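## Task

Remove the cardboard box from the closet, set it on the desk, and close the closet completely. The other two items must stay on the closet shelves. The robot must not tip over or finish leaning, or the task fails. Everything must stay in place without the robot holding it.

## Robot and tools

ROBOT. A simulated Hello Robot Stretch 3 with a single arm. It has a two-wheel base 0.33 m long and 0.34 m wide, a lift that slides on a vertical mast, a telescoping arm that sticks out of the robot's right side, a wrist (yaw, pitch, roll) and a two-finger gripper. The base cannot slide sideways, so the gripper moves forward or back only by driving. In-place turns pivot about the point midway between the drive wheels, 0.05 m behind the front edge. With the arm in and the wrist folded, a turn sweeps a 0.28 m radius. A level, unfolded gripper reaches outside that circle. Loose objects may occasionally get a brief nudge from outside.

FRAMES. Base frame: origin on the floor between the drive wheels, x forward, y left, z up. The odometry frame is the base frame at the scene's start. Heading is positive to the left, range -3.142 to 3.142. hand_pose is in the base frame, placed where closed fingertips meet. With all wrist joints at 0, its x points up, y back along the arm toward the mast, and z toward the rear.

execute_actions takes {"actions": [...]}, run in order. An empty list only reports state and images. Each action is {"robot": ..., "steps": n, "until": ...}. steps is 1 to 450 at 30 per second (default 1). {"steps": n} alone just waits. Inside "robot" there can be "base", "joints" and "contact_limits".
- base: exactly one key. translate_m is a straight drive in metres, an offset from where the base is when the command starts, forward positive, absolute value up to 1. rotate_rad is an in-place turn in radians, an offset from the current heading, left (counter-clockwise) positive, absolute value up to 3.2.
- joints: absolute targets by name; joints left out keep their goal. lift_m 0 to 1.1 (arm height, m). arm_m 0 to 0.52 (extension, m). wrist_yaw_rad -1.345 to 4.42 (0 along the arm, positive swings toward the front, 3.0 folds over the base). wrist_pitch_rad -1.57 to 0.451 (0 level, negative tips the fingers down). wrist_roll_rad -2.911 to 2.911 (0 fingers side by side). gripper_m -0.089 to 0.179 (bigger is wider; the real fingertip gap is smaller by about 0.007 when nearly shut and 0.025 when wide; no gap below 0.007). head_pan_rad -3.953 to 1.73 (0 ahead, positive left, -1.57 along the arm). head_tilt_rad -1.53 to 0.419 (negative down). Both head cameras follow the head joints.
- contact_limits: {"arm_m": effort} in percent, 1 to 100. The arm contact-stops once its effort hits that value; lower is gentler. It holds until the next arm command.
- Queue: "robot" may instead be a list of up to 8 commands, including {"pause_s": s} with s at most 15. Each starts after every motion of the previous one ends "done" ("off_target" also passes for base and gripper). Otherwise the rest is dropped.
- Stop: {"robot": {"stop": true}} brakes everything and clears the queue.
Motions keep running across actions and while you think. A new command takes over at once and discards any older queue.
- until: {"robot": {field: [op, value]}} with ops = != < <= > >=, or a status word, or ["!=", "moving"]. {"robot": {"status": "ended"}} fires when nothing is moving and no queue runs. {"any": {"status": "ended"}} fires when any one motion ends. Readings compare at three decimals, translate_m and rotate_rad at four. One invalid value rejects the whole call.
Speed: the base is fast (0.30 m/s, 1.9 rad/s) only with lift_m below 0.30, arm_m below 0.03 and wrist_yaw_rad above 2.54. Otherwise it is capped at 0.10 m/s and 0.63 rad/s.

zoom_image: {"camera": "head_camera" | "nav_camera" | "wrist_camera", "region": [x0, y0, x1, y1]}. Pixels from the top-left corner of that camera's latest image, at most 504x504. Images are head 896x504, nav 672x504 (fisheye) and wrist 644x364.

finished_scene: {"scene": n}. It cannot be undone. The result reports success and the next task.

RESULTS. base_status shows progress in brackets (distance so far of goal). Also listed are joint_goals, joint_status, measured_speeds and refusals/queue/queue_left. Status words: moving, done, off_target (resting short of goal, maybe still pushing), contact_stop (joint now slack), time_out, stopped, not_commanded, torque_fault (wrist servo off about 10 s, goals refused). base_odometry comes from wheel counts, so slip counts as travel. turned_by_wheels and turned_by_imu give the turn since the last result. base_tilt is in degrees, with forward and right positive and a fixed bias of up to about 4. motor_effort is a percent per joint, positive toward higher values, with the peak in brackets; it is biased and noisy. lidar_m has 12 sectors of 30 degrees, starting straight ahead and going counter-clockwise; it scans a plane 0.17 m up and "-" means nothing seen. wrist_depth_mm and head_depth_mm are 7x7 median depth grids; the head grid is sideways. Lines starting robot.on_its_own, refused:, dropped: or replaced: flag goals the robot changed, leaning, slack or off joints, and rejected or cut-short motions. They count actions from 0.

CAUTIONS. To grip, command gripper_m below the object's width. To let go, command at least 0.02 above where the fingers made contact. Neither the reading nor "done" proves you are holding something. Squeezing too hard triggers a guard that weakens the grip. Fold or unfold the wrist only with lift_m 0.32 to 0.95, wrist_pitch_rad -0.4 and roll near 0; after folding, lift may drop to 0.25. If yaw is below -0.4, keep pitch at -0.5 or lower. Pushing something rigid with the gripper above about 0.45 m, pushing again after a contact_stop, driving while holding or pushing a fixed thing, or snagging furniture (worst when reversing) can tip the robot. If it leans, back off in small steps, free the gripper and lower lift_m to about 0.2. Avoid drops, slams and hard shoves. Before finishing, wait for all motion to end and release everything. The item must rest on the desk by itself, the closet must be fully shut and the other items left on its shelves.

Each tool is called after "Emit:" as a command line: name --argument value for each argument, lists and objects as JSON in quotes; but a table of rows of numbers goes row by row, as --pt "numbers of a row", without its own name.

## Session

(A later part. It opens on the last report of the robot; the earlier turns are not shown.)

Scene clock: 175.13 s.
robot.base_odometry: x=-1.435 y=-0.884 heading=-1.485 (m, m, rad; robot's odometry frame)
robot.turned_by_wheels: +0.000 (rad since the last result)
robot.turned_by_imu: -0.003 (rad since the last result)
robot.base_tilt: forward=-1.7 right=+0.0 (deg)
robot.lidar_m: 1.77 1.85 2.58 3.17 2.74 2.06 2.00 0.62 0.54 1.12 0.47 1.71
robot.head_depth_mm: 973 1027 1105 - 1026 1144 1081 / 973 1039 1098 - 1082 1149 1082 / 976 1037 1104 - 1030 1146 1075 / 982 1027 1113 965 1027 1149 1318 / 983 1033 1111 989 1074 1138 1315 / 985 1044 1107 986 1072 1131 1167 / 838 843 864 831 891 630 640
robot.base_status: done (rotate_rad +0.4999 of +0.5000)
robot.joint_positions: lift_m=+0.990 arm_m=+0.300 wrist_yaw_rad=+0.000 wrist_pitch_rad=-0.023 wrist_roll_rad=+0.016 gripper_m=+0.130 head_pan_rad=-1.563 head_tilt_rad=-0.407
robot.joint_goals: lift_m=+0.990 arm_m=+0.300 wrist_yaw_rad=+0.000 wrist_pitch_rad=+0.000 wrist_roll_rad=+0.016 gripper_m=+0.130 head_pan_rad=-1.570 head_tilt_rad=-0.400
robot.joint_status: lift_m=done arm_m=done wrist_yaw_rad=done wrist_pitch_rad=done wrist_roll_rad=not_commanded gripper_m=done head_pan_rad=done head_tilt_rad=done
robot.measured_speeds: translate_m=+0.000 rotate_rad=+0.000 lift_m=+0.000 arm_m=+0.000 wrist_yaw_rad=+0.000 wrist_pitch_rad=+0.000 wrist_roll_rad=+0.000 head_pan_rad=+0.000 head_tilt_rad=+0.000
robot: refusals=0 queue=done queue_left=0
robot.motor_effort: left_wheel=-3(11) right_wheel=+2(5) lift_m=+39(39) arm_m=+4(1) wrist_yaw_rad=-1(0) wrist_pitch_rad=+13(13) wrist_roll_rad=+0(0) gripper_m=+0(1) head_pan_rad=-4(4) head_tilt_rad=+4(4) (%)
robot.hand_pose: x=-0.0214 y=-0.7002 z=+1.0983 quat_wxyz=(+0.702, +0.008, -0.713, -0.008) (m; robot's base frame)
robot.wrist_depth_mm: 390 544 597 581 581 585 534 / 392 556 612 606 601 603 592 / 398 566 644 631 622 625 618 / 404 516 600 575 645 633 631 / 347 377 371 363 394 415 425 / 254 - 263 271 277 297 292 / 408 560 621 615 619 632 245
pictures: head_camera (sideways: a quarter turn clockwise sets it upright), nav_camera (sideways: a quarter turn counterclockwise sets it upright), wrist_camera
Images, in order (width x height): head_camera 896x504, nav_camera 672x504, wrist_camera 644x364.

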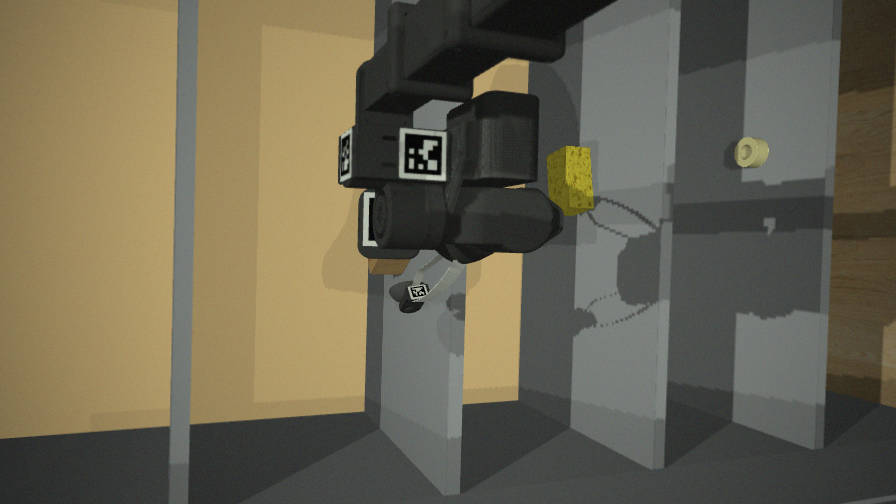

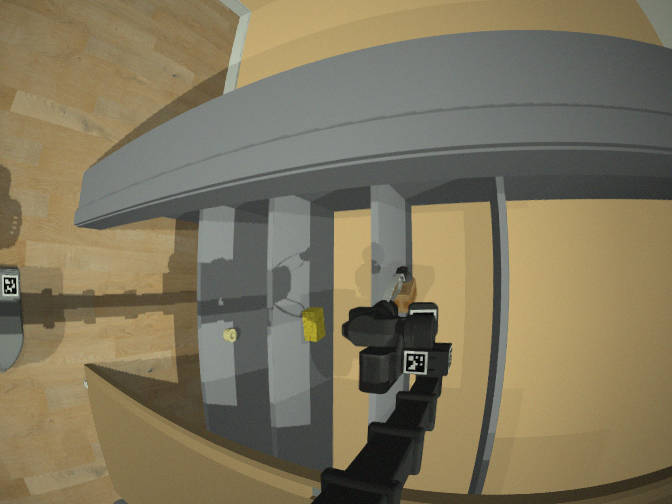

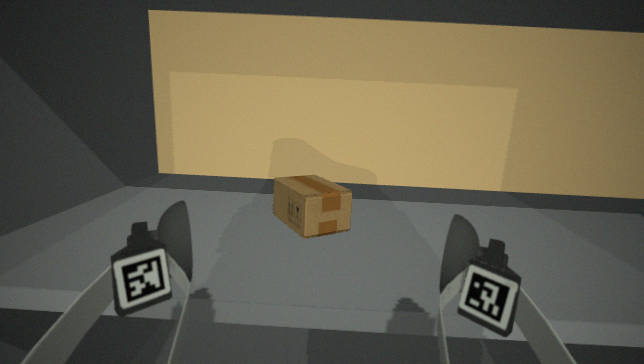

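Emit:
execute_actions --actions '[{"robot":[{"joints":{"arm_m":0.45,"lift_m":0.975}}],"steps":450,"until":{"robot":{"status":"ended"}}}]'

Scene clock: 177.93 s.
robot.base_odometry: x=-1.435 y=-0.884 heading=-1.485 (m, m, rad; robot's odometry frame)
robot.turned_by_wheels: +0.000 (rad since the last result)
robot.turned_by_imu: -0.001 (rad since the last result)
robot.base_tilt: forward=-1.6 right=-0.1 (deg)
robot.lidar_m: 1.78 1.85 2.59 3.17 2.75 2.07 2.00 0.62 0.54 1.12 0.47 1.70
robot.head_depth_mm: 974 1025 1110 - 994 1151 1081 / 979 1029 1107 1122 1082 1152 1075 / 979 1033 1101 1232 1030 1146 1075 / 981 1027 1110 1071 1082 1149 1323 / 984 1026 1111 999 1070 1137 1314 / 989 1048 1101 978 1065 1136 1170 / 838 845 864 829 892 630 639
robot.base_status: done (rotate_rad +0.4999 of +0.5000)
robot.joint_positions: lift_m=+0.975 arm_m=+0.450 wrist_yaw_rad=+0.000 wrist_pitch_rad=-0.023 wrist_roll_rad=+0.016 gripper_m=+0.130 head_pan_rad=-1.563 head_tilt_rad=-0.407
robot.joint_goals: lift_m=+0.975 arm_m=+0.450 wrist_yaw_rad=+0.000 wrist_pitch_rad=+0.000 wrist_roll_rad=+0.016 gripper_m=+0.130 head_pan_rad=-1.570 head_tilt_rad=-0.400
robot.joint_status: lift_m=done arm_m=done wrist_yaw_rad=done wrist_pitch_rad=done wrist_roll_rad=not_commanded gripper_m=done head_pan_rad=done head_tilt_rad=done
robot.measured_speeds: translate_m=+0.000 rotate_rad=+0.000 lift_m=+0.000 arm_m=+0.000 wrist_yaw_rad=+0.000 wrist_pitch_rad=+0.000 wrist_roll_rad=+0.000 head_pan_rad=+0.000 head_tilt_rad=+0.000
robot: refusals=0 queue=done queue_left=0
robot.motor_effort: left_wheel=-4(4) right_wheel=+2(2) lift_m=+16(38) arm_m=+4(3) wrist_yaw_rad=+0(1) wrist_pitch_rad=+13(13) wrist_roll_rad=+0(0) gripper_m=+0(0) head_pan_rad=-4(4) head_tilt_rad=+4(3) (%)
robot.hand_pose: x=-0.0214 y=-0.8502 z=+1.0843 quat_wxyz=(+0.702, +0.008, -0.713, -0.008) (m; robot's base frame)
robot.wrist_depth_mm: 383 455 444 445 438 436 429 / 391 464 460 461 456 453 449 / 398 477 477 475 473 464 460 / 398 493 497 488 486 482 484 / 310 339 305 220 353 373 381 / 228 - 238 217 249 265 262 / - 181 186 189 193 188 201
pictures: head_camera (sideways: a quarter turn clockwise sets it upright), nav_camera (sideways: a quarter turn counterclockwise sets it upright), wrist_camera
Images, in order (width x height): head_camera 896x504, nav_camera 672x504, wrist_camera 644x364.

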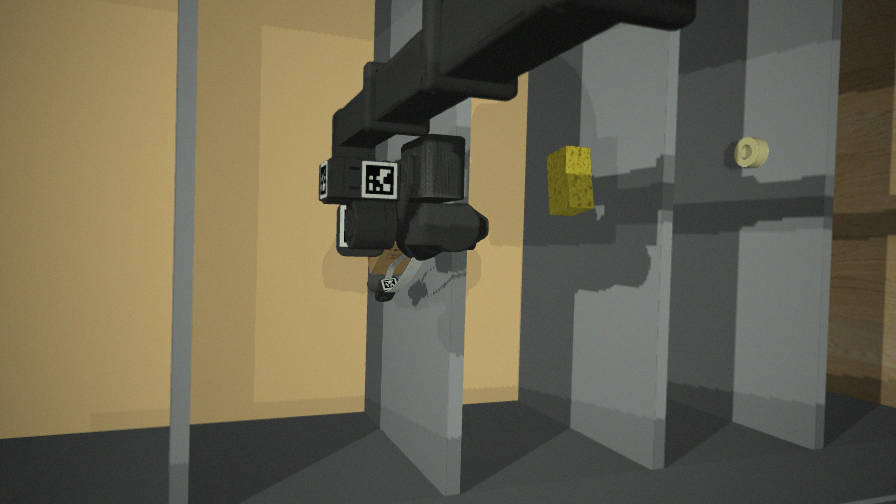

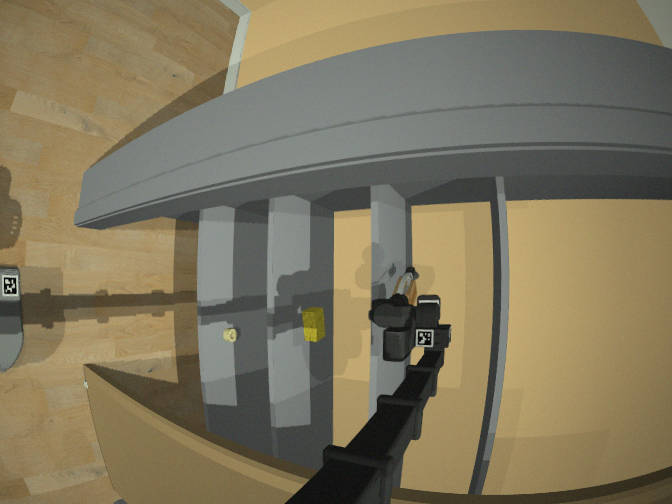

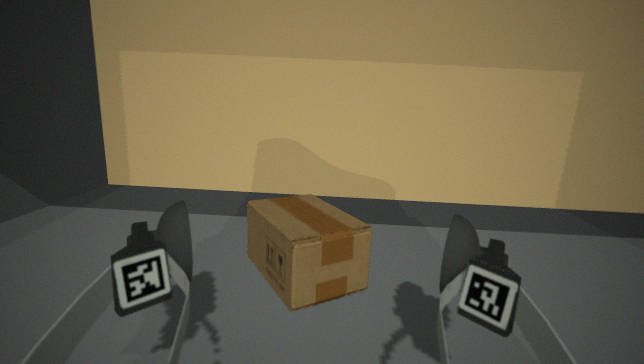

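Emit:
execute_actions --actions '[{"robot":[{"joints":{"arm_m":0.5,"lift_m":0.96}},{"joints":{"gripper_m":0.02}},{"pause_s":0.5},{"joints":{"lift_m":1.0}},{"joints":{"arm_m":0.0}}],"steps":450,"until":{"robot":{"status":"ended"}}}]'

Scene clock: 187.37 s.
robot.base_odometry: x=-1.435 y=-0.884 heading=-1.485 (m, m, rad; robot's odometry frame)
robot.turned_by_wheels: +0.000 (rad since the last result)
robot.turned_by_imu: -0.002 (rad since the last result)
robot.base_tilt: forward=-1.7 right=-0.1 (deg)
robot.lidar_m: 1.77 1.86 2.59 3.19 2.75 2.06 2.01 0.62 0.54 1.12 0.47 1.70
robot.head_depth_mm: 970 1033 1106 941 1217 - - / 976 1032 1115 933 1139 - - / 978 1032 1113 921 - - - / 980 1026 1107 847 - - 1346 / 986 1032 1110 989 1046 1145 1316 / 987 1044 1116 985 1068 1139 1161 / 841 842 862 832 890 628 639
robot.base_status: done (rotate_rad +0.4999 of +0.5000)
robot.joint_positions: lift_m=+0.999 arm_m=+0.001 wrist_yaw_rad=+0.000 wrist_pitch_rad=-0.034 wrist_roll_rad=+0.016 gripper_m=+0.021 head_pan_rad=-1.563 head_tilt_rad=-0.407
robot.joint_goals: lift_m=+1.000 arm_m=+0.000 wrist_yaw_rad=+0.000 wrist_pitch_rad=+0.000 wrist_roll_rad=+0.016 gripper_m=+0.020 head_pan_rad=-1.570 head_tilt_rad=-0.400
robot.joint_status: lift_m=done arm_m=done wrist_yaw_rad=done wrist_pitch_rad=done wrist_roll_rad=not_commanded gripper_m=done head_pan_rad=done head_tilt_rad=done
robot.measured_speeds: translate_m=+0.000 rotate_rad=+0.000 lift_m=+0.000 arm_m=+0.000 wrist_yaw_rad=+0.000 wrist_pitch_rad=+0.000 wrist_roll_rad=+0.000 head_pan_rad=+0.000 head_tilt_rad=+0.000
robot: refusals=0 queue=done queue_left=0
robot.motor_effort: left_wheel=-3(4) right_wheel=+2(2) lift_m=+40(43) arm_m=-3(2) wrist_yaw_rad=+0(1) wrist_pitch_rad=+20(20) wrist_roll_rad=+0(0) gripper_m=-16(91) head_pan_rad=-4(4) head_tilt_rad=+5(4) (%)
robot.hand_pose: x=-0.0215 y=-0.4015 z=+1.1054 quat_wxyz=(+0.701, +0.012, -0.713, -0.012) (m; robot's base frame)
robot.wrist_depth_mm: 282 530 659 623 590 551 515 / 284 572 903 919 904 881 892 / 289 586 953 936 929 934 902 / 292 553 626 658 696 728 778 / 295 594 838 171 - - 981 / 297 565 189 162 - 933 934 / 301 569 661 612 685 710 708
pictures: head_camera (sideways: a quarter turn clockwise sets it upright), nav_camera (sideways: a quarter turn counterclockwise sets it upright), wrist_camera
Images, in order (width x height): head_camera 896x504, nav_camera 672x504, wrist_camera 644x364.

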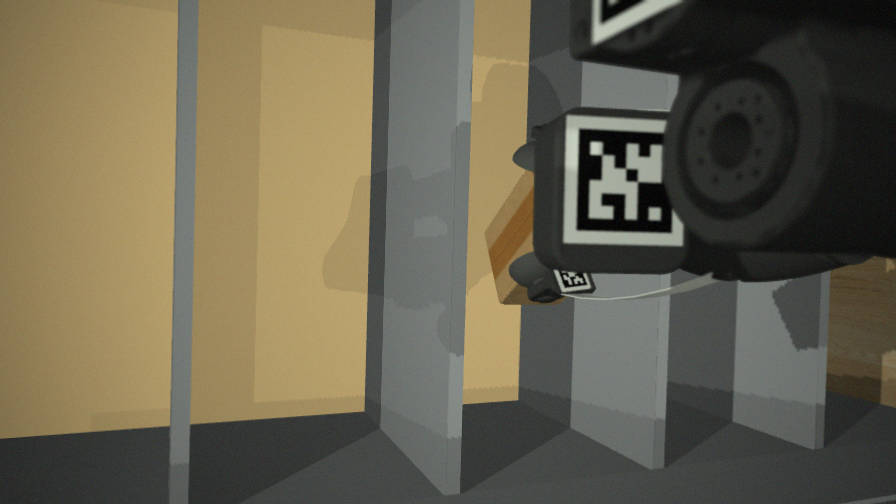

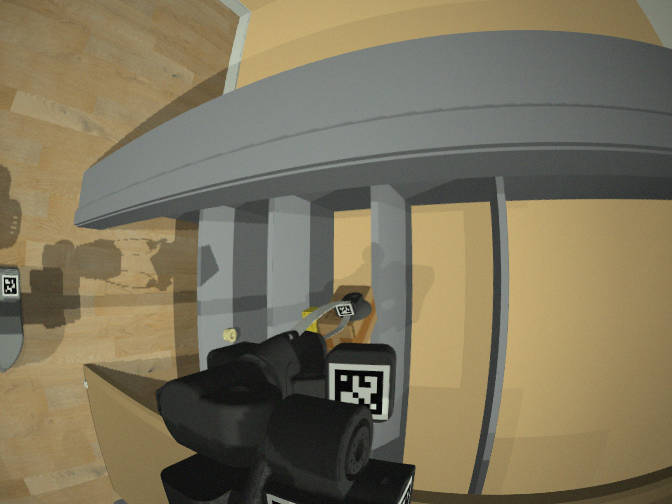

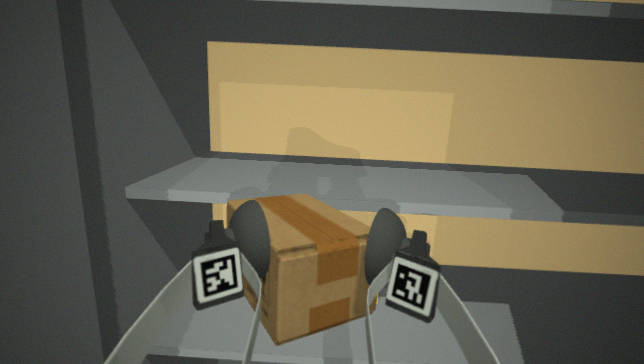

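Emit:
execute_actions --actions '[{"robot":[{"base":{"rotate_rad":1.77},"joints":{"head_pan_rad":0,"head_tilt_rad":-0.5}},{"base":{"translate_m":1.0}}],"steps":450,"until":{"robot":{"status":"ended"}}},{"robot":{"base":{"translate_m":1.0}},"steps":450,"until":{"robot":{"status":"ended"}}},{"robot":{"base":{"translate_m":0.45}},"steps":450,"until":{"robot":{"status":"ended"}}},{"robot":{"base":{"rotate_rad":1.37},"joints":{"head_pan_rad":-1.57,"head_tilt_rad":-0.7}},"steps":450,"until":{"robot":{"status":"ended"}}}]'

Scene clock: 224.57 s.
robot.base_odometry: x=+0.916 y=-0.195 heading=+1.655 (m, m, rad; robot's odometry frame)
robot.turned_by_wheels: +3.140 (rad since the last result)
robot.turned_by_imu: +0.567 (rad since the last result)
robot.base_tilt: forward=-1.6 right=-0.1 (deg)
robot.lidar_m: 0.19 0.27 0.96 2.90 3.67 3.61 1.77 1.80 0.53 0.23 0.18 0.18
robot.head_depth_mm: 382 470 578 - - - - / 312 365 418 - - - 1177 / - 303 334 - - - 1114 / - - 297 328 381 451 649 / - - - 292 321 379 465 / - - - - 287 310 361 / - - - - - - 302
robot.base_status: done (rotate_rad +1.3697 of +1.3700)
robot.joint_positions: lift_m=+1.000 arm_m=+0.001 wrist_yaw_rad=-0.263 wrist_pitch_rad=-0.025 wrist_roll_rad=+0.016 gripper_m=+0.020 head_pan_rad=-1.563 head_tilt_rad=-0.691
robot.joint_goals: lift_m=+1.000 arm_m=+0.000 wrist_yaw_rad=-0.242 wrist_pitch_rad=+0.000 wrist_roll_rad=+0.016 gripper_m=+0.020 head_pan_rad=-1.570 head_tilt_rad=-0.700
robot.joint_status: lift_m=done arm_m=done wrist_yaw_rad=done wrist_pitch_rad=done wrist_roll_rad=not_commanded gripper_m=done head_pan_rad=done head_tilt_rad=done
robot.measured_speeds: translate_m=+0.000 rotate_rad=+0.000 lift_m=+0.000 arm_m=+0.000 wrist_yaw_rad=+0.000 wrist_pitch_rad=+0.000 wrist_roll_rad=+0.000 head_pan_rad=+0.000 head_tilt_rad=+0.000
robot: refusals=0 queue=done queue_left=0
robot.on_its_own: wrist_yaw_rad is held at -0.242, not at your +0.000, by its stall guard, which is not easing now; wrist_yaw_rad is at rest, and its effort (+20) is outside its rest range (-12 to +12)
robot.motor_effort: left_wheel=-7(100) right_wheel=+6(56) lift_m=+28(40) arm_m=+1(3) wrist_yaw_rad=+20(88) wrist_pitch_rad=+15(25) wrist_roll_rad=+0(0) gripper_m=+4(25) head_pan_rad=-4(45) head_tilt_rad=-4(27) (%)
robot.hand_pose: x=-0.0879 y=-0.3926 z=+1.1081 quat_wxyz=(+0.694, -0.084, -0.707, -0.101) (m; robot's base frame)
robot.wrist_depth_mm: - 89 126 214 729 - - / - 91 130 227 901 - - / - 93 134 238 - - - / - 95 138 254 - - - / - 97 139 270 - - - / - 99 130 287 - - - / - 101 166 319 - - -
pictures: head_camera (sideways: a quarter turn clockwise sets it upright), nav_camera (sideways: a quarter turn counterclockwise sets it upright), wrist_camera
Images, in order (width x height): head_camera 896x504, nav_camera 672x504, wrist_camera 644x364.

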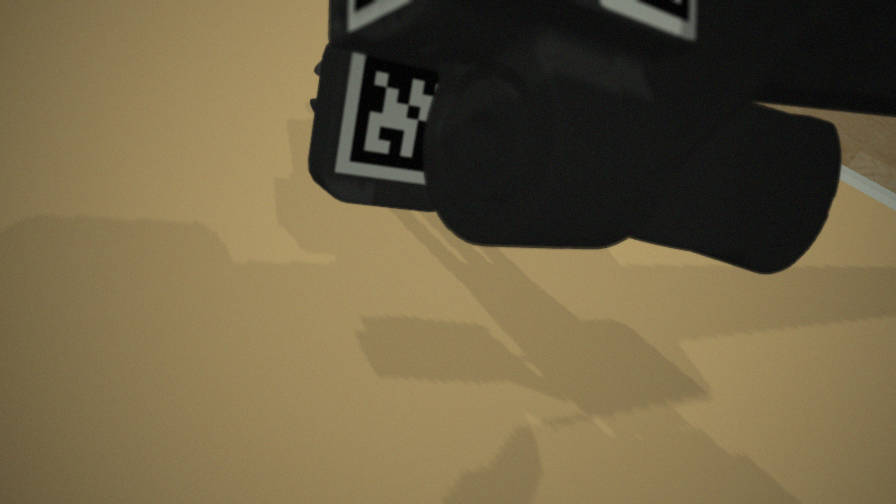

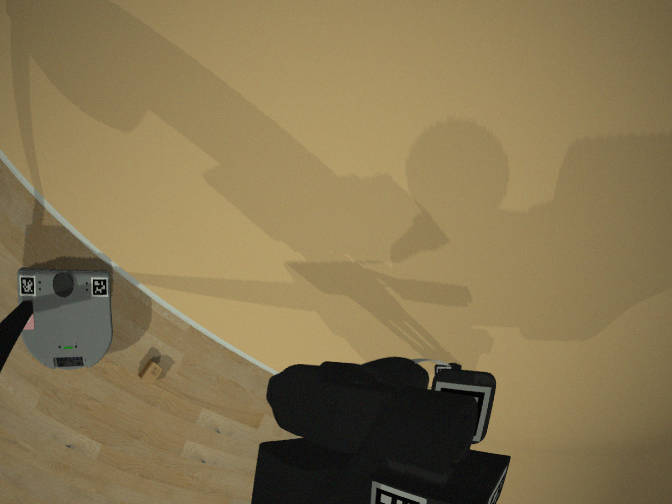

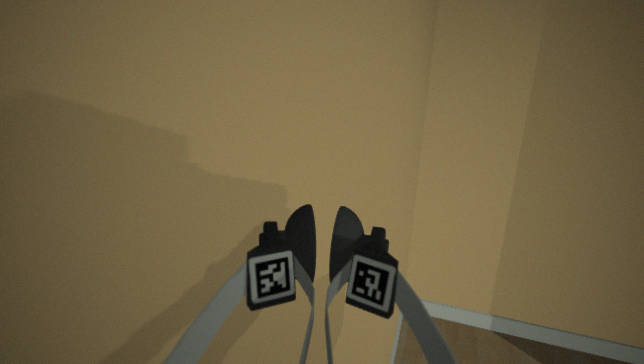

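Emit:
execute_actions --actions '[{"robot":{"base":{"translate_m":-0.45},"joints":{"wrist_yaw_rad":0,"head_pan_rad":-0.8,"head_tilt_rad":-1.0,"gripper_m":0.13}},"steps":450,"until":{"robot":{"status":"ended"}}}]'

Scene clock: 230.60 s.
robot.base_odometry: x=+0.954 y=-0.644 heading=+1.655 (m, m, rad; robot's odometry frame)
robot.turned_by_wheels: +0.000 (rad since the last result)
robot.turned_by_imu: -0.090 (rad since the last result)
robot.base_tilt: forward=-1.6 right=+0.0 (deg)
robot.lidar_m: 0.60 0.81 2.18 2.88 3.36 3.21 1.86 1.34 1.83 0.83 0.60 0.58
robot.head_depth_mm: 583 702 884 1183 1387 1238 1114 / 564 675 836 1112 1357 1229 1117 / 543 648 796 1038 1333 1211 1127 / 529 624 762 978 1312 1231 1114 / 513 602 731 928 1258 1232 1107 / 498 582 701 880 1172 1228 1105 / 483 563 670 834 1100 1220 1104
robot.base_status: done (translate_m -0.4500 of -0.4500)
robot.joint_positions: lift_m=+1.000 arm_m=+0.001 wrist_yaw_rad=-0.002 wrist_pitch_rad=-0.025 wrist_roll_rad=+0.016 gripper_m=+0.130 head_pan_rad=-0.807 head_tilt_rad=-0.988
robot.joint_goals: lift_m=+1.000 arm_m=+0.000 wrist_yaw_rad=+0.000 wrist_pitch_rad=+0.000 wrist_roll_rad=+0.016 gripper_m=+0.130 head_pan_rad=-0.800 head_tilt_rad=-1.000
robot.joint_status: lift_m=done arm_m=done wrist_yaw_rad=done wrist_pitch_rad=done wrist_roll_rad=not_commanded gripper_m=done head_pan_rad=done head_tilt_rad=done
robot.measured_speeds: translate_m=+0.000 rotate_rad=+0.000 lift_m=+0.000 arm_m=+0.000 wrist_yaw_rad=+0.000 wrist_pitch_rad=+0.000 wrist_roll_rad=+0.000 head_pan_rad=+0.000 head_tilt_rad=+0.000
robot: refusals=0 queue=done queue_left=0
robot.motor_effort: left_wheel=+2(25) right_wheel=-1(20) lift_m=+29(29) arm_m=+1(1) wrist_yaw_rad=+2(78) wrist_pitch_rad=+15(16) wrist_roll_rad=+0(0) gripper_m=+0(96) head_pan_rad=+4(45) head_tilt_rad=-7(32) (%)
robot.hand_pose: x=-0.0219 y=-0.4014 z=+1.1082 quat_wxyz=(+0.702, +0.008, -0.712, -0.010) (m; robot's base frame)
robot.wrist_depth_mm: 392 469 614 902 - - - / 391 481 641 948 - - - / 404 493 657 993 - - - / 409 507 685 - - - - / 419 490 726 - - - - / 421 - 748 - - - - / 417 548 765 - - - -
pictures: head_camera (sideways: a quarter turn clockwise sets it upright), nav_camera (sideways: a quarter turn counterclockwise sets it upright), wrist_camera
Images, in order (width x height): head_camera 896x504, nav_camera 672x504, wrist_camera 644x364.

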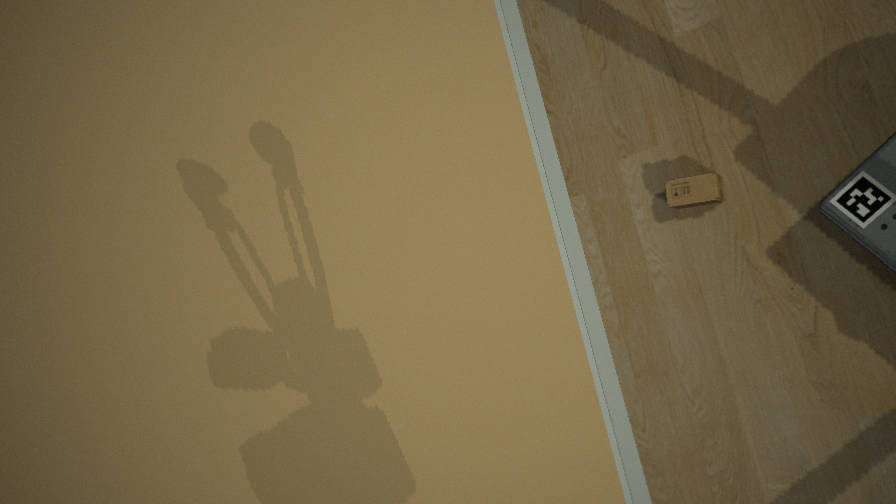

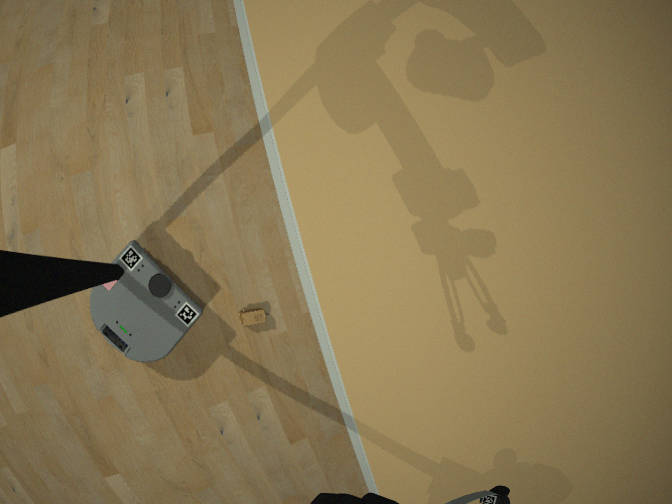

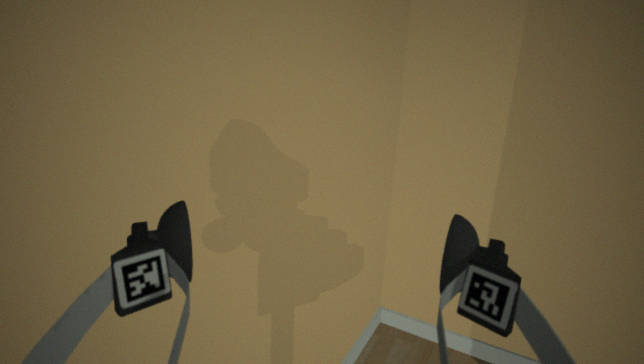

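Emit:
execute_actions --actions '[{"robot":{"base":{"rotate_rad":0.38},"joints":{"wrist_pitch_rad":-1.5,"head_pan_rad":-1.57,"head_tilt_rad":-1.2,"lift_m":0.4,"arm_m":0.1}},"steps":450,"until":{"robot":{"status":"ended"}}}]'

Scene clock: 237.67 s.
robot.base_odometry: x=+0.954 y=-0.644 heading=+2.035 (m, m, rad; robot's odometry frame)
robot.turned_by_wheels: +0.380 (rad since the last result)
robot.turned_by_imu: +0.376 (rad since the last result)
robot.base_tilt: forward=-1.6 right=+0.0 (deg)
robot.lidar_m: 0.72 1.44 2.87 3.50 3.21 1.89 1.34 1.83 0.98 0.64 0.58 0.58
robot.head_depth_mm: 1027 1396 1534 1410 1294 1190 - / 915 1199 1482 1399 1286 1205 - / 819 1041 1426 1404 - - - / 744 918 1210 1388 1254 - - / 677 824 1047 1346 1270 1186 1104 / 629 749 931 1230 1284 1181 1106 / 581 687 833 1071 1261 1193 1104
robot.base_status: done (rotate_rad +0.3799 of +0.3800)
robot.joint_positions: lift_m=+0.401 arm_m=+0.100 wrist_yaw_rad=-0.001 wrist_pitch_rad=-1.496 wrist_roll_rad=+0.016 gripper_m=+0.130 head_pan_rad=-1.563 head_tilt_rad=-1.185
robot.joint_goals: lift_m=+0.400 arm_m=+0.100 wrist_yaw_rad=+0.000 wrist_pitch_rad=-1.500 wrist_roll_rad=+0.016 gripper_m=+0.130 head_pan_rad=-1.570 head_tilt_rad=-1.200
robot.joint_status: lift_m=done arm_m=done wrist_yaw_rad=done wrist_pitch_rad=done wrist_roll_rad=not_commanded gripper_m=done head_pan_rad=done head_tilt_rad=done
robot.measured_speeds: translate_m=+0.000 rotate_rad=+0.000 lift_m=+0.000 arm_m=+0.000 wrist_yaw_rad=+0.000 wrist_pitch_rad=+0.000 wrist_roll_rad=+0.000 head_pan_rad=+0.000 head_tilt_rad=+0.000
robot: refusals=0 queue=done queue_left=0
robot.motor_effort: left_wheel=-3(9) right_wheel=+2(5) lift_m=+15(26) arm_m=+4(4) wrist_yaw_rad=+2(2) wrist_pitch_rad=-3(14) wrist_roll_rad=+0(0) gripper_m=+0(0) head_pan_rad=-4(44) head_tilt_rad=-8(27) (%)
robot.hand_pose: x=-0.0216 y=-0.2397 z=+0.2819 quat_wxyz=(+0.514, +0.477, -0.522, -0.485) (m; robot's base frame)
robot.wrist_depth_mm: 427 424 422 425 423 422 422 / 436 431 435 431 435 432 432 / 443 443 442 438 437 440 439 / 452 457 455 448 450 447 446 / 464 465 454 460 463 459 461 / 475 - 476 - - 466 474 / 481 483 486 - - - 479
pictures: head_camera (sideways: a quarter turn clockwise sets it upright), nav_camera (sideways: a quarter turn counterclockwise sets it upright), wrist_camera
Images, in order (width x height): head_camera 896x504, nav_camera 672x504, wrist_camera 644x364.

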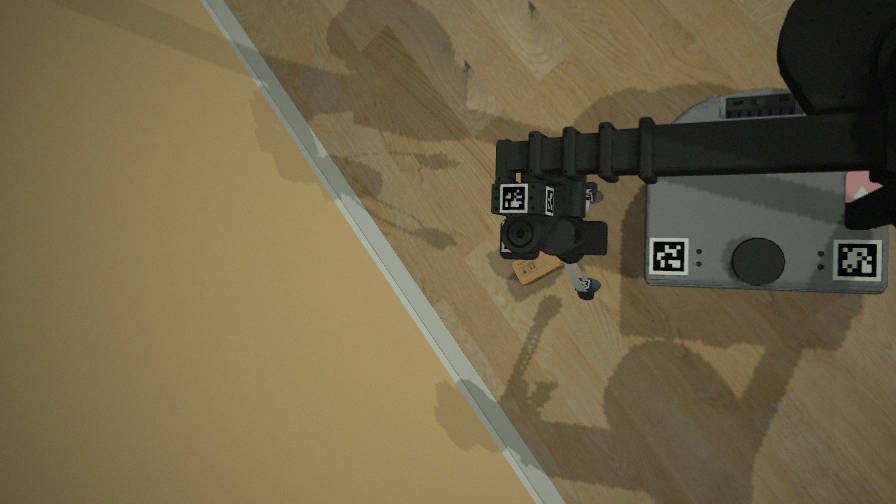

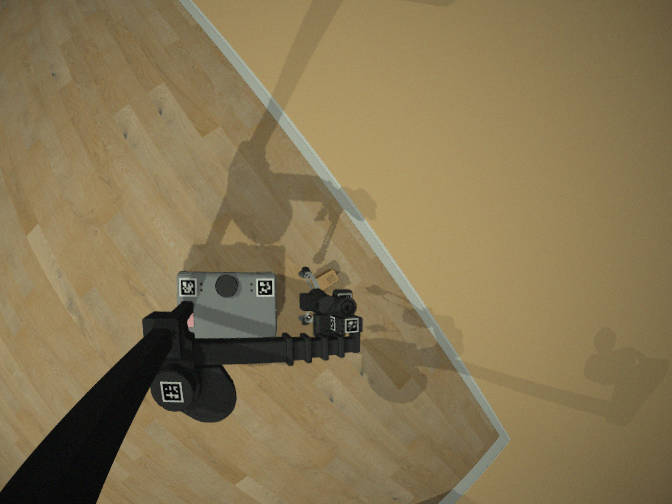

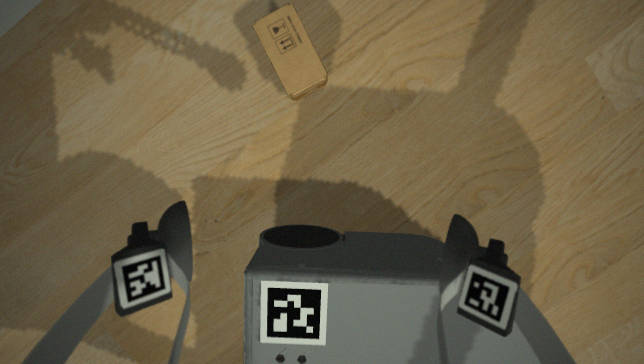

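Emit:
execute_actions --actions '[{"robot":{"base":{"translate_m":0.036},"joints":{"lift_m":0.25,"arm_m":0.21}},"steps":450,"until":{"robot":{"status":"ended"}}}]'

Scene clock: 240.30 s.
robot.base_odometry: x=+0.938 y=-0.612 heading=+2.035 (m, m, rad; robot's odometry frame)
robot.turned_by_wheels: +0.000 (rad since the last result)
robot.turned_by_imu: -0.001 (rad since the last result)
robot.base_tilt: forward=-1.7 right=+0.0 (deg)
robot.lidar_m: 0.69 1.38 2.87 3.55 3.22 1.94 1.37 1.86 0.99 0.61 0.56 0.56
robot.head_depth_mm: 984 1347 1536 1407 1286 1188 1122 / 876 1145 1497 1410 1287 1217 - / 784 999 1361 1420 1274 - - / 711 884 1160 1398 1271 - - / 653 790 1014 1340 1282 1182 1107 / 602 718 894 1179 1286 1188 1101 / 560 658 799 1023 1259 1178 1101
robot.base_status: done (translate_m +0.0360 of +0.0360)
robot.joint_positions: lift_m=+0.250 arm_m=+0.210 wrist_yaw_rad=-0.001 wrist_pitch_rad=-1.497 wrist_roll_rad=+0.016 gripper_m=+0.130 head_pan_rad=-1.563 head_tilt_rad=-1.185
robot.joint_goals: lift_m=+0.250 arm_m=+0.210 wrist_yaw_rad=+0.000 wrist_pitch_rad=-1.500 wrist_roll_rad=+0.016 gripper_m=+0.130 head_pan_rad=-1.570 head_tilt_rad=-1.200
robot.joint_status: lift_m=done arm_m=done wrist_yaw_rad=done wrist_pitch_rad=done wrist_roll_rad=not_commanded gripper_m=done head_pan_rad=done head_tilt_rad=done
robot.measured_speeds: translate_m=+0.000 rotate_rad=+0.000 lift_m=+0.000 arm_m=+0.000 wrist_yaw_rad=+0.000 wrist_pitch_rad=+0.000 wrist_roll_rad=+0.000 head_pan_rad=+0.000 head_tilt_rad=+0.000
robot: refusals=0 queue=done queue_left=0
robot.motor_effort: left_wheel=-3(5) right_wheel=+2(5) lift_m=+15(18) arm_m=+4(1) wrist_yaw_rad=+1(0) wrist_pitch_rad=-2(3) wrist_roll_rad=+0(0) gripper_m=+0(1) head_pan_rad=-4(4) head_tilt_rad=-9(8) (%)
robot.hand_pose: x=-0.0216 y=-0.3495 z=+0.1319 quat_wxyz=(+0.514, +0.477, -0.522, -0.486) (m; robot's base frame)
robot.wrist_depth_mm: 279 278 279 279 276 277 277 / 284 283 285 284 283 283 282 / 292 291 289 230 288 288 287 / 299 298 296 234 294 297 294 / 304 304 301 302 300 302 300 / 311 - 310 310 306 305 305 / 317 317 317 314 316 316 313
pictures: head_camera (sideways: a quarter turn clockwise sets it upright), nav_camera (sideways: a quarter turn counterclockwise sets it upright), wrist_camera
Images, in order (width x height): head_camera 896x504, nav_camera 672x504, wrist_camera 644x364.

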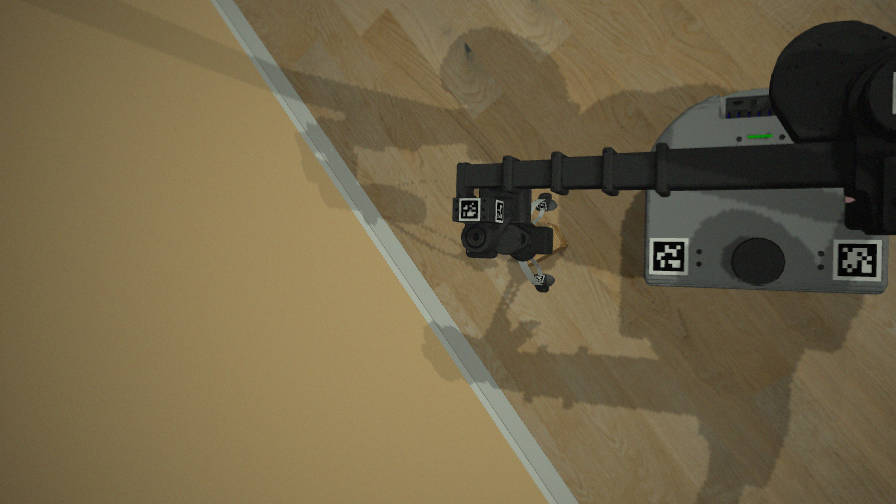

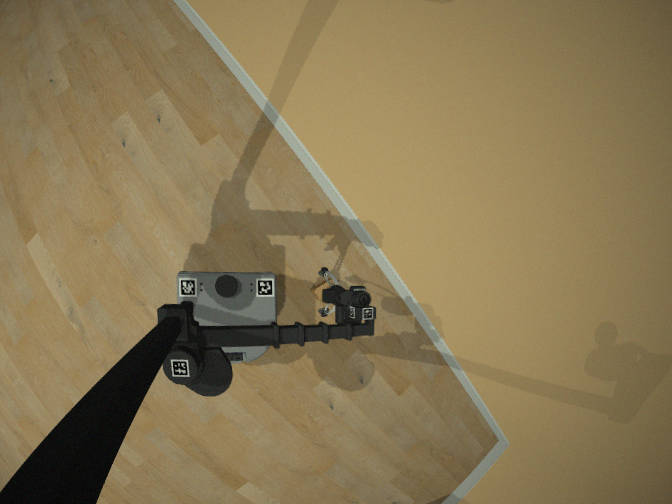

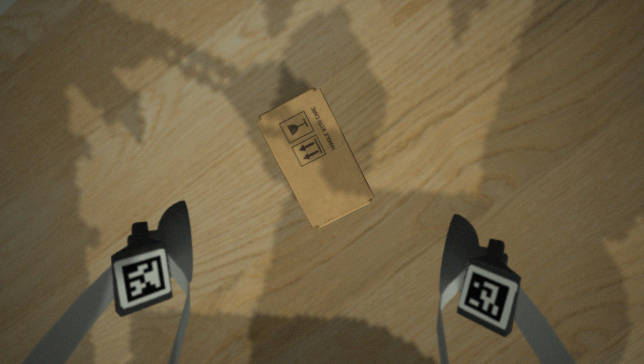

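Emit:
execute_actions --actions '[{"robot":[{"joints":{"arm_m":0.24}},{"joints":{"lift_m":0.15}},{"joints":{"gripper_m":0.0}},{"pause_s":0.5},{"joints":{"lift_m":0.5}}],"steps":450,"until":{"robot":{"status":"ended"}}}]'

Scene clock: 249.47 s.
robot.base_odometry: x=+0.938 y=-0.612 heading=+2.035 (m, m, rad; robot's odometry frame)
robot.turned_by_wheels: +0.000 (rad since the last result)
robot.turned_by_imu: -0.002 (rad since the last result)
robot.base_tilt: forward=-1.7 right=+0.1 (deg)
robot.lidar_m: 0.69 1.38 2.86 3.55 3.24 1.95 1.38 1.86 0.94 0.61 0.55 0.56
robot.head_depth_mm: 979 1350 1541 1398 1285 1201 - / 874 1146 1499 1391 1271 1196 - / 783 996 1266 1375 1287 - - / 714 881 1135 1344 1284 - - / 652 791 1004 1337 1287 1183 1097 / 602 720 893 1184 1269 1190 1102 / 559 658 799 1019 1240 1181 1099
robot.base_status: done (translate_m +0.0360 of +0.0360)
robot.joint_positions: lift_m=+0.499 arm_m=+0.240 wrist_yaw_rad=-0.001 wrist_pitch_rad=-1.497 wrist_roll_rad=+0.016 gripper_m=+0.010 head_pan_rad=-1.563 head_tilt_rad=-1.185
robot.joint_goals: lift_m=+0.500 arm_m=+0.240 wrist_yaw_rad=+0.000 wrist_pitch_rad=-1.500 wrist_roll_rad=+0.016 gripper_m=+0.009 head_pan_rad=-1.570 head_tilt_rad=-1.200
robot.joint_status: lift_m=done arm_m=done wrist_yaw_rad=done wrist_pitch_rad=done wrist_roll_rad=not_commanded gripper_m=done head_pan_rad=done head_tilt_rad=done
robot.measured_speeds: translate_m=+0.000 rotate_rad=+0.000 lift_m=+0.000 arm_m=+0.000 wrist_yaw_rad=+0.000 wrist_pitch_rad=+0.000 wrist_roll_rad=+0.000 head_pan_rad=+0.000 head_tilt_rad=+0.000
robot: refusals=0 queue=done queue_left=0
robot.on_its_own: gripper_m is held at +0.009, not at your +0.000, by its stall guard, which is not easing now
robot.motor_effort: left_wheel=-3(3) right_wheel=+2(2) lift_m=+39(42) arm_m=+4(2) wrist_yaw_rad=+2(1) wrist_pitch_rad=-2(2) wrist_roll_rad=+0(0) gripper_m=-20(98) head_pan_rad=-4(3) head_tilt_rad=-9(8) (%)
robot.hand_pose: x=-0.0216 y=-0.3794 z=+0.3809 quat_wxyz=(+0.514, +0.477, -0.522, -0.486) (m; robot's base frame)
robot.wrist_depth_mm: 315 395 517 521 520 515 519 / 380 473 534 528 523 529 524 / 455 551 543 537 543 541 536 / 563 556 555 131 549 557 555 / 571 569 569 133 559 568 568 / 592 584 359 134 569 575 577 / 598 592 595 136 - 594 590
pictures: head_camera (sideways: a quarter turn clockwise sets it upright), nav_camera (sideways: a quarter turn counterclockwise sets it upright), wrist_camera
Images, in order (width x height): head_camera 896x504, nav_camera 672x504, wrist_camera 644x364.

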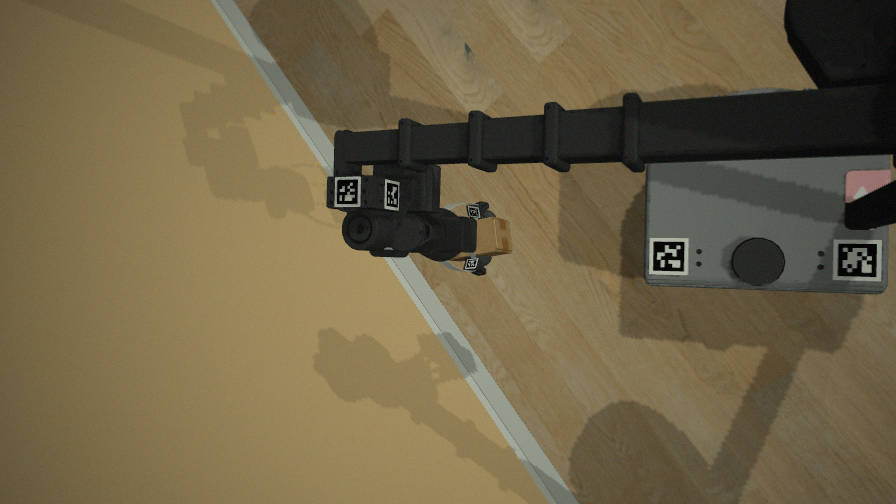

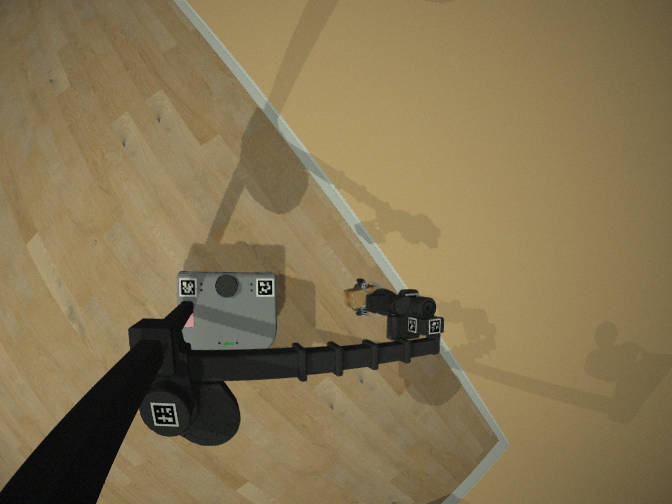

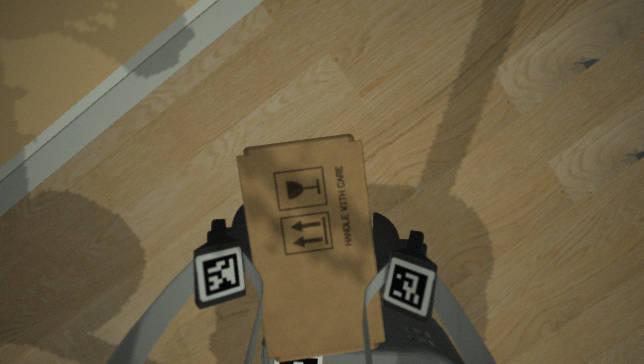

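Emit:
execute_actions --actions '[{"robot":{"base":{"rotate_rad":1.2},"joints":{"arm_m":0.05,"lift_m":1.0,"head_pan_rad":0,"head_tilt_rad":-0.4}},"steps":450,"until":{"robot":{"status":"ended"}}},{"robot":{"base":{"translate_m":1.0}},"steps":450,"until":{"robot":{"status":"ended"}}}]'

Scene clock: 266.27 s.
robot.base_odometry: x=-0.057 y=-0.705 heading=-3.048 (m, m, rad; robot's odometry frame)
robot.turned_by_wheels: +1.200 (rad since the last result)
robot.turned_by_imu: +1.196 (rad since the last result)
robot.base_tilt: forward=-1.7 right=+0.0 (deg)
robot.lidar_m: 1.86 2.73 2.70 2.83 2.64 2.01 1.50 1.09 1.05 1.09 1.48 2.05
robot.head_depth_mm: 1717 1830 1953 2067 2184 1800 1437 / 1820 1918 2038 2166 2271 1778 1437 / 1916 2033 2147 2318 2391 1778 1431 / 2024 2156 2234 2394 2255 1785 1423 / 2127 2265 2200 2631 2355 1788 1414 / 2261 2408 2512 2932 2346 1786 1408 / 2407 2617 2559 3077 2335 1764 1422
robot.base_status: done (translate_m +1.0000 of +1.0000)
robot.joint_positions: lift_m=+0.999 arm_m=+0.050 wrist_yaw_rad=+0.000 wrist_pitch_rad=-1.497 wrist_roll_rad=+0.016 gripper_m=+0.010 head_pan_rad=-0.007 head_tilt_rad=-0.408
robot.joint_goals: lift_m=+1.000 arm_m=+0.050 wrist_yaw_rad=+0.000 wrist_pitch_rad=-1.500 wrist_roll_rad=+0.016 gripper_m=+0.009 head_pan_rad=+0.000 head_tilt_rad=-0.400
robot.joint_status: lift_m=done arm_m=done wrist_yaw_rad=done wrist_pitch_rad=done wrist_roll_rad=not_commanded gripper_m=done head_pan_rad=done head_tilt_rad=done
robot.measured_speeds: translate_m=+0.000 rotate_rad=+0.000 lift_m=+0.000 arm_m=+0.000 wrist_yaw_rad=+0.000 wrist_pitch_rad=+0.000 wrist_roll_rad=+0.000 head_pan_rad=+0.000 head_tilt_rad=+0.000
robot: refusals=0 queue=done queue_left=0
robot.on_its_own: gripper_m is held at +0.009, not at your +0.000, by its stall guard, which is not easing now
robot.motor_effort: left_wheel=-4(10) right_wheel=+2(5) lift_m=+39(36) arm_m=-3(3) wrist_yaw_rad=+0(2) wrist_pitch_rad=-2(2) wrist_roll_rad=+0(0) gripper_m=-20(21) head_pan_rad=+4(45) head_tilt_rad=+5(46) (%)
robot.hand_pose: x=-0.0216 y=-0.1901 z=+0.8809 quat_wxyz=(+0.514, +0.477, -0.522, -0.486) (m; robot's base frame)
robot.wrist_depth_mm: - - - - - - - / - - - - - - - / - - - - - - - / - - - 131 - - - / - - - 133 - - - / - - - 135 - - - / - - - 136 - - -
pictures: head_camera (sideways: a quarter turn clockwise sets it upright), nav_camera (sideways: a quarter turn counterclockwise sets it upright), wrist_camera
Images, in order (width x height): head_camera 896x504, nav_camera 672x504, wrist_camera 644x364.

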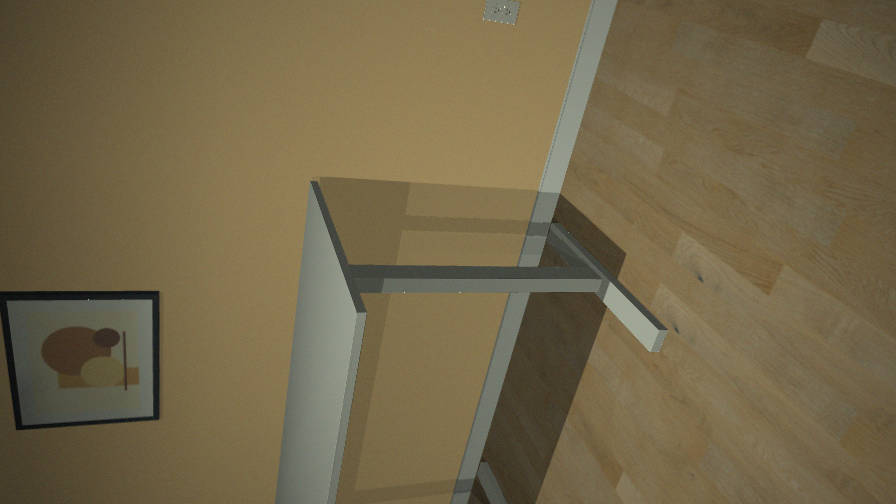

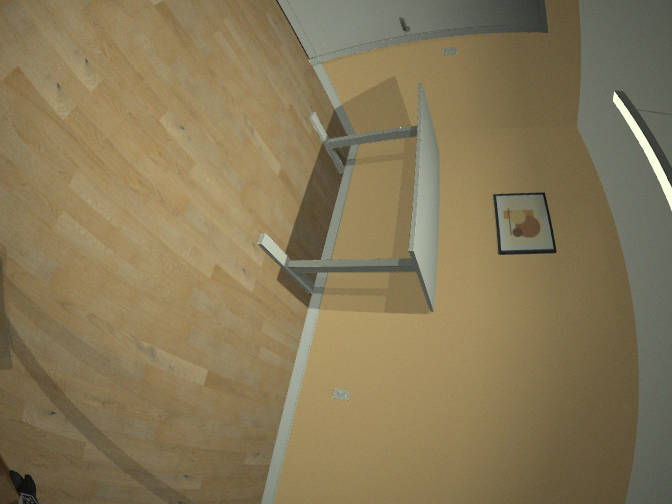

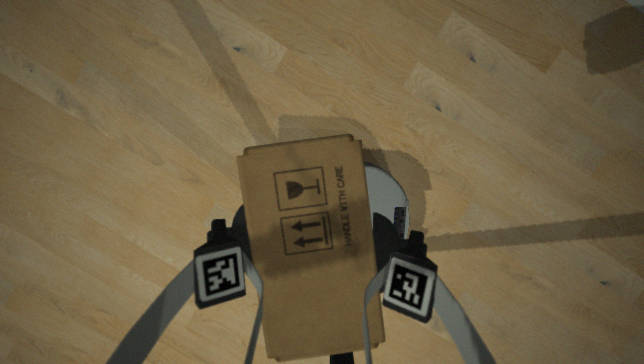

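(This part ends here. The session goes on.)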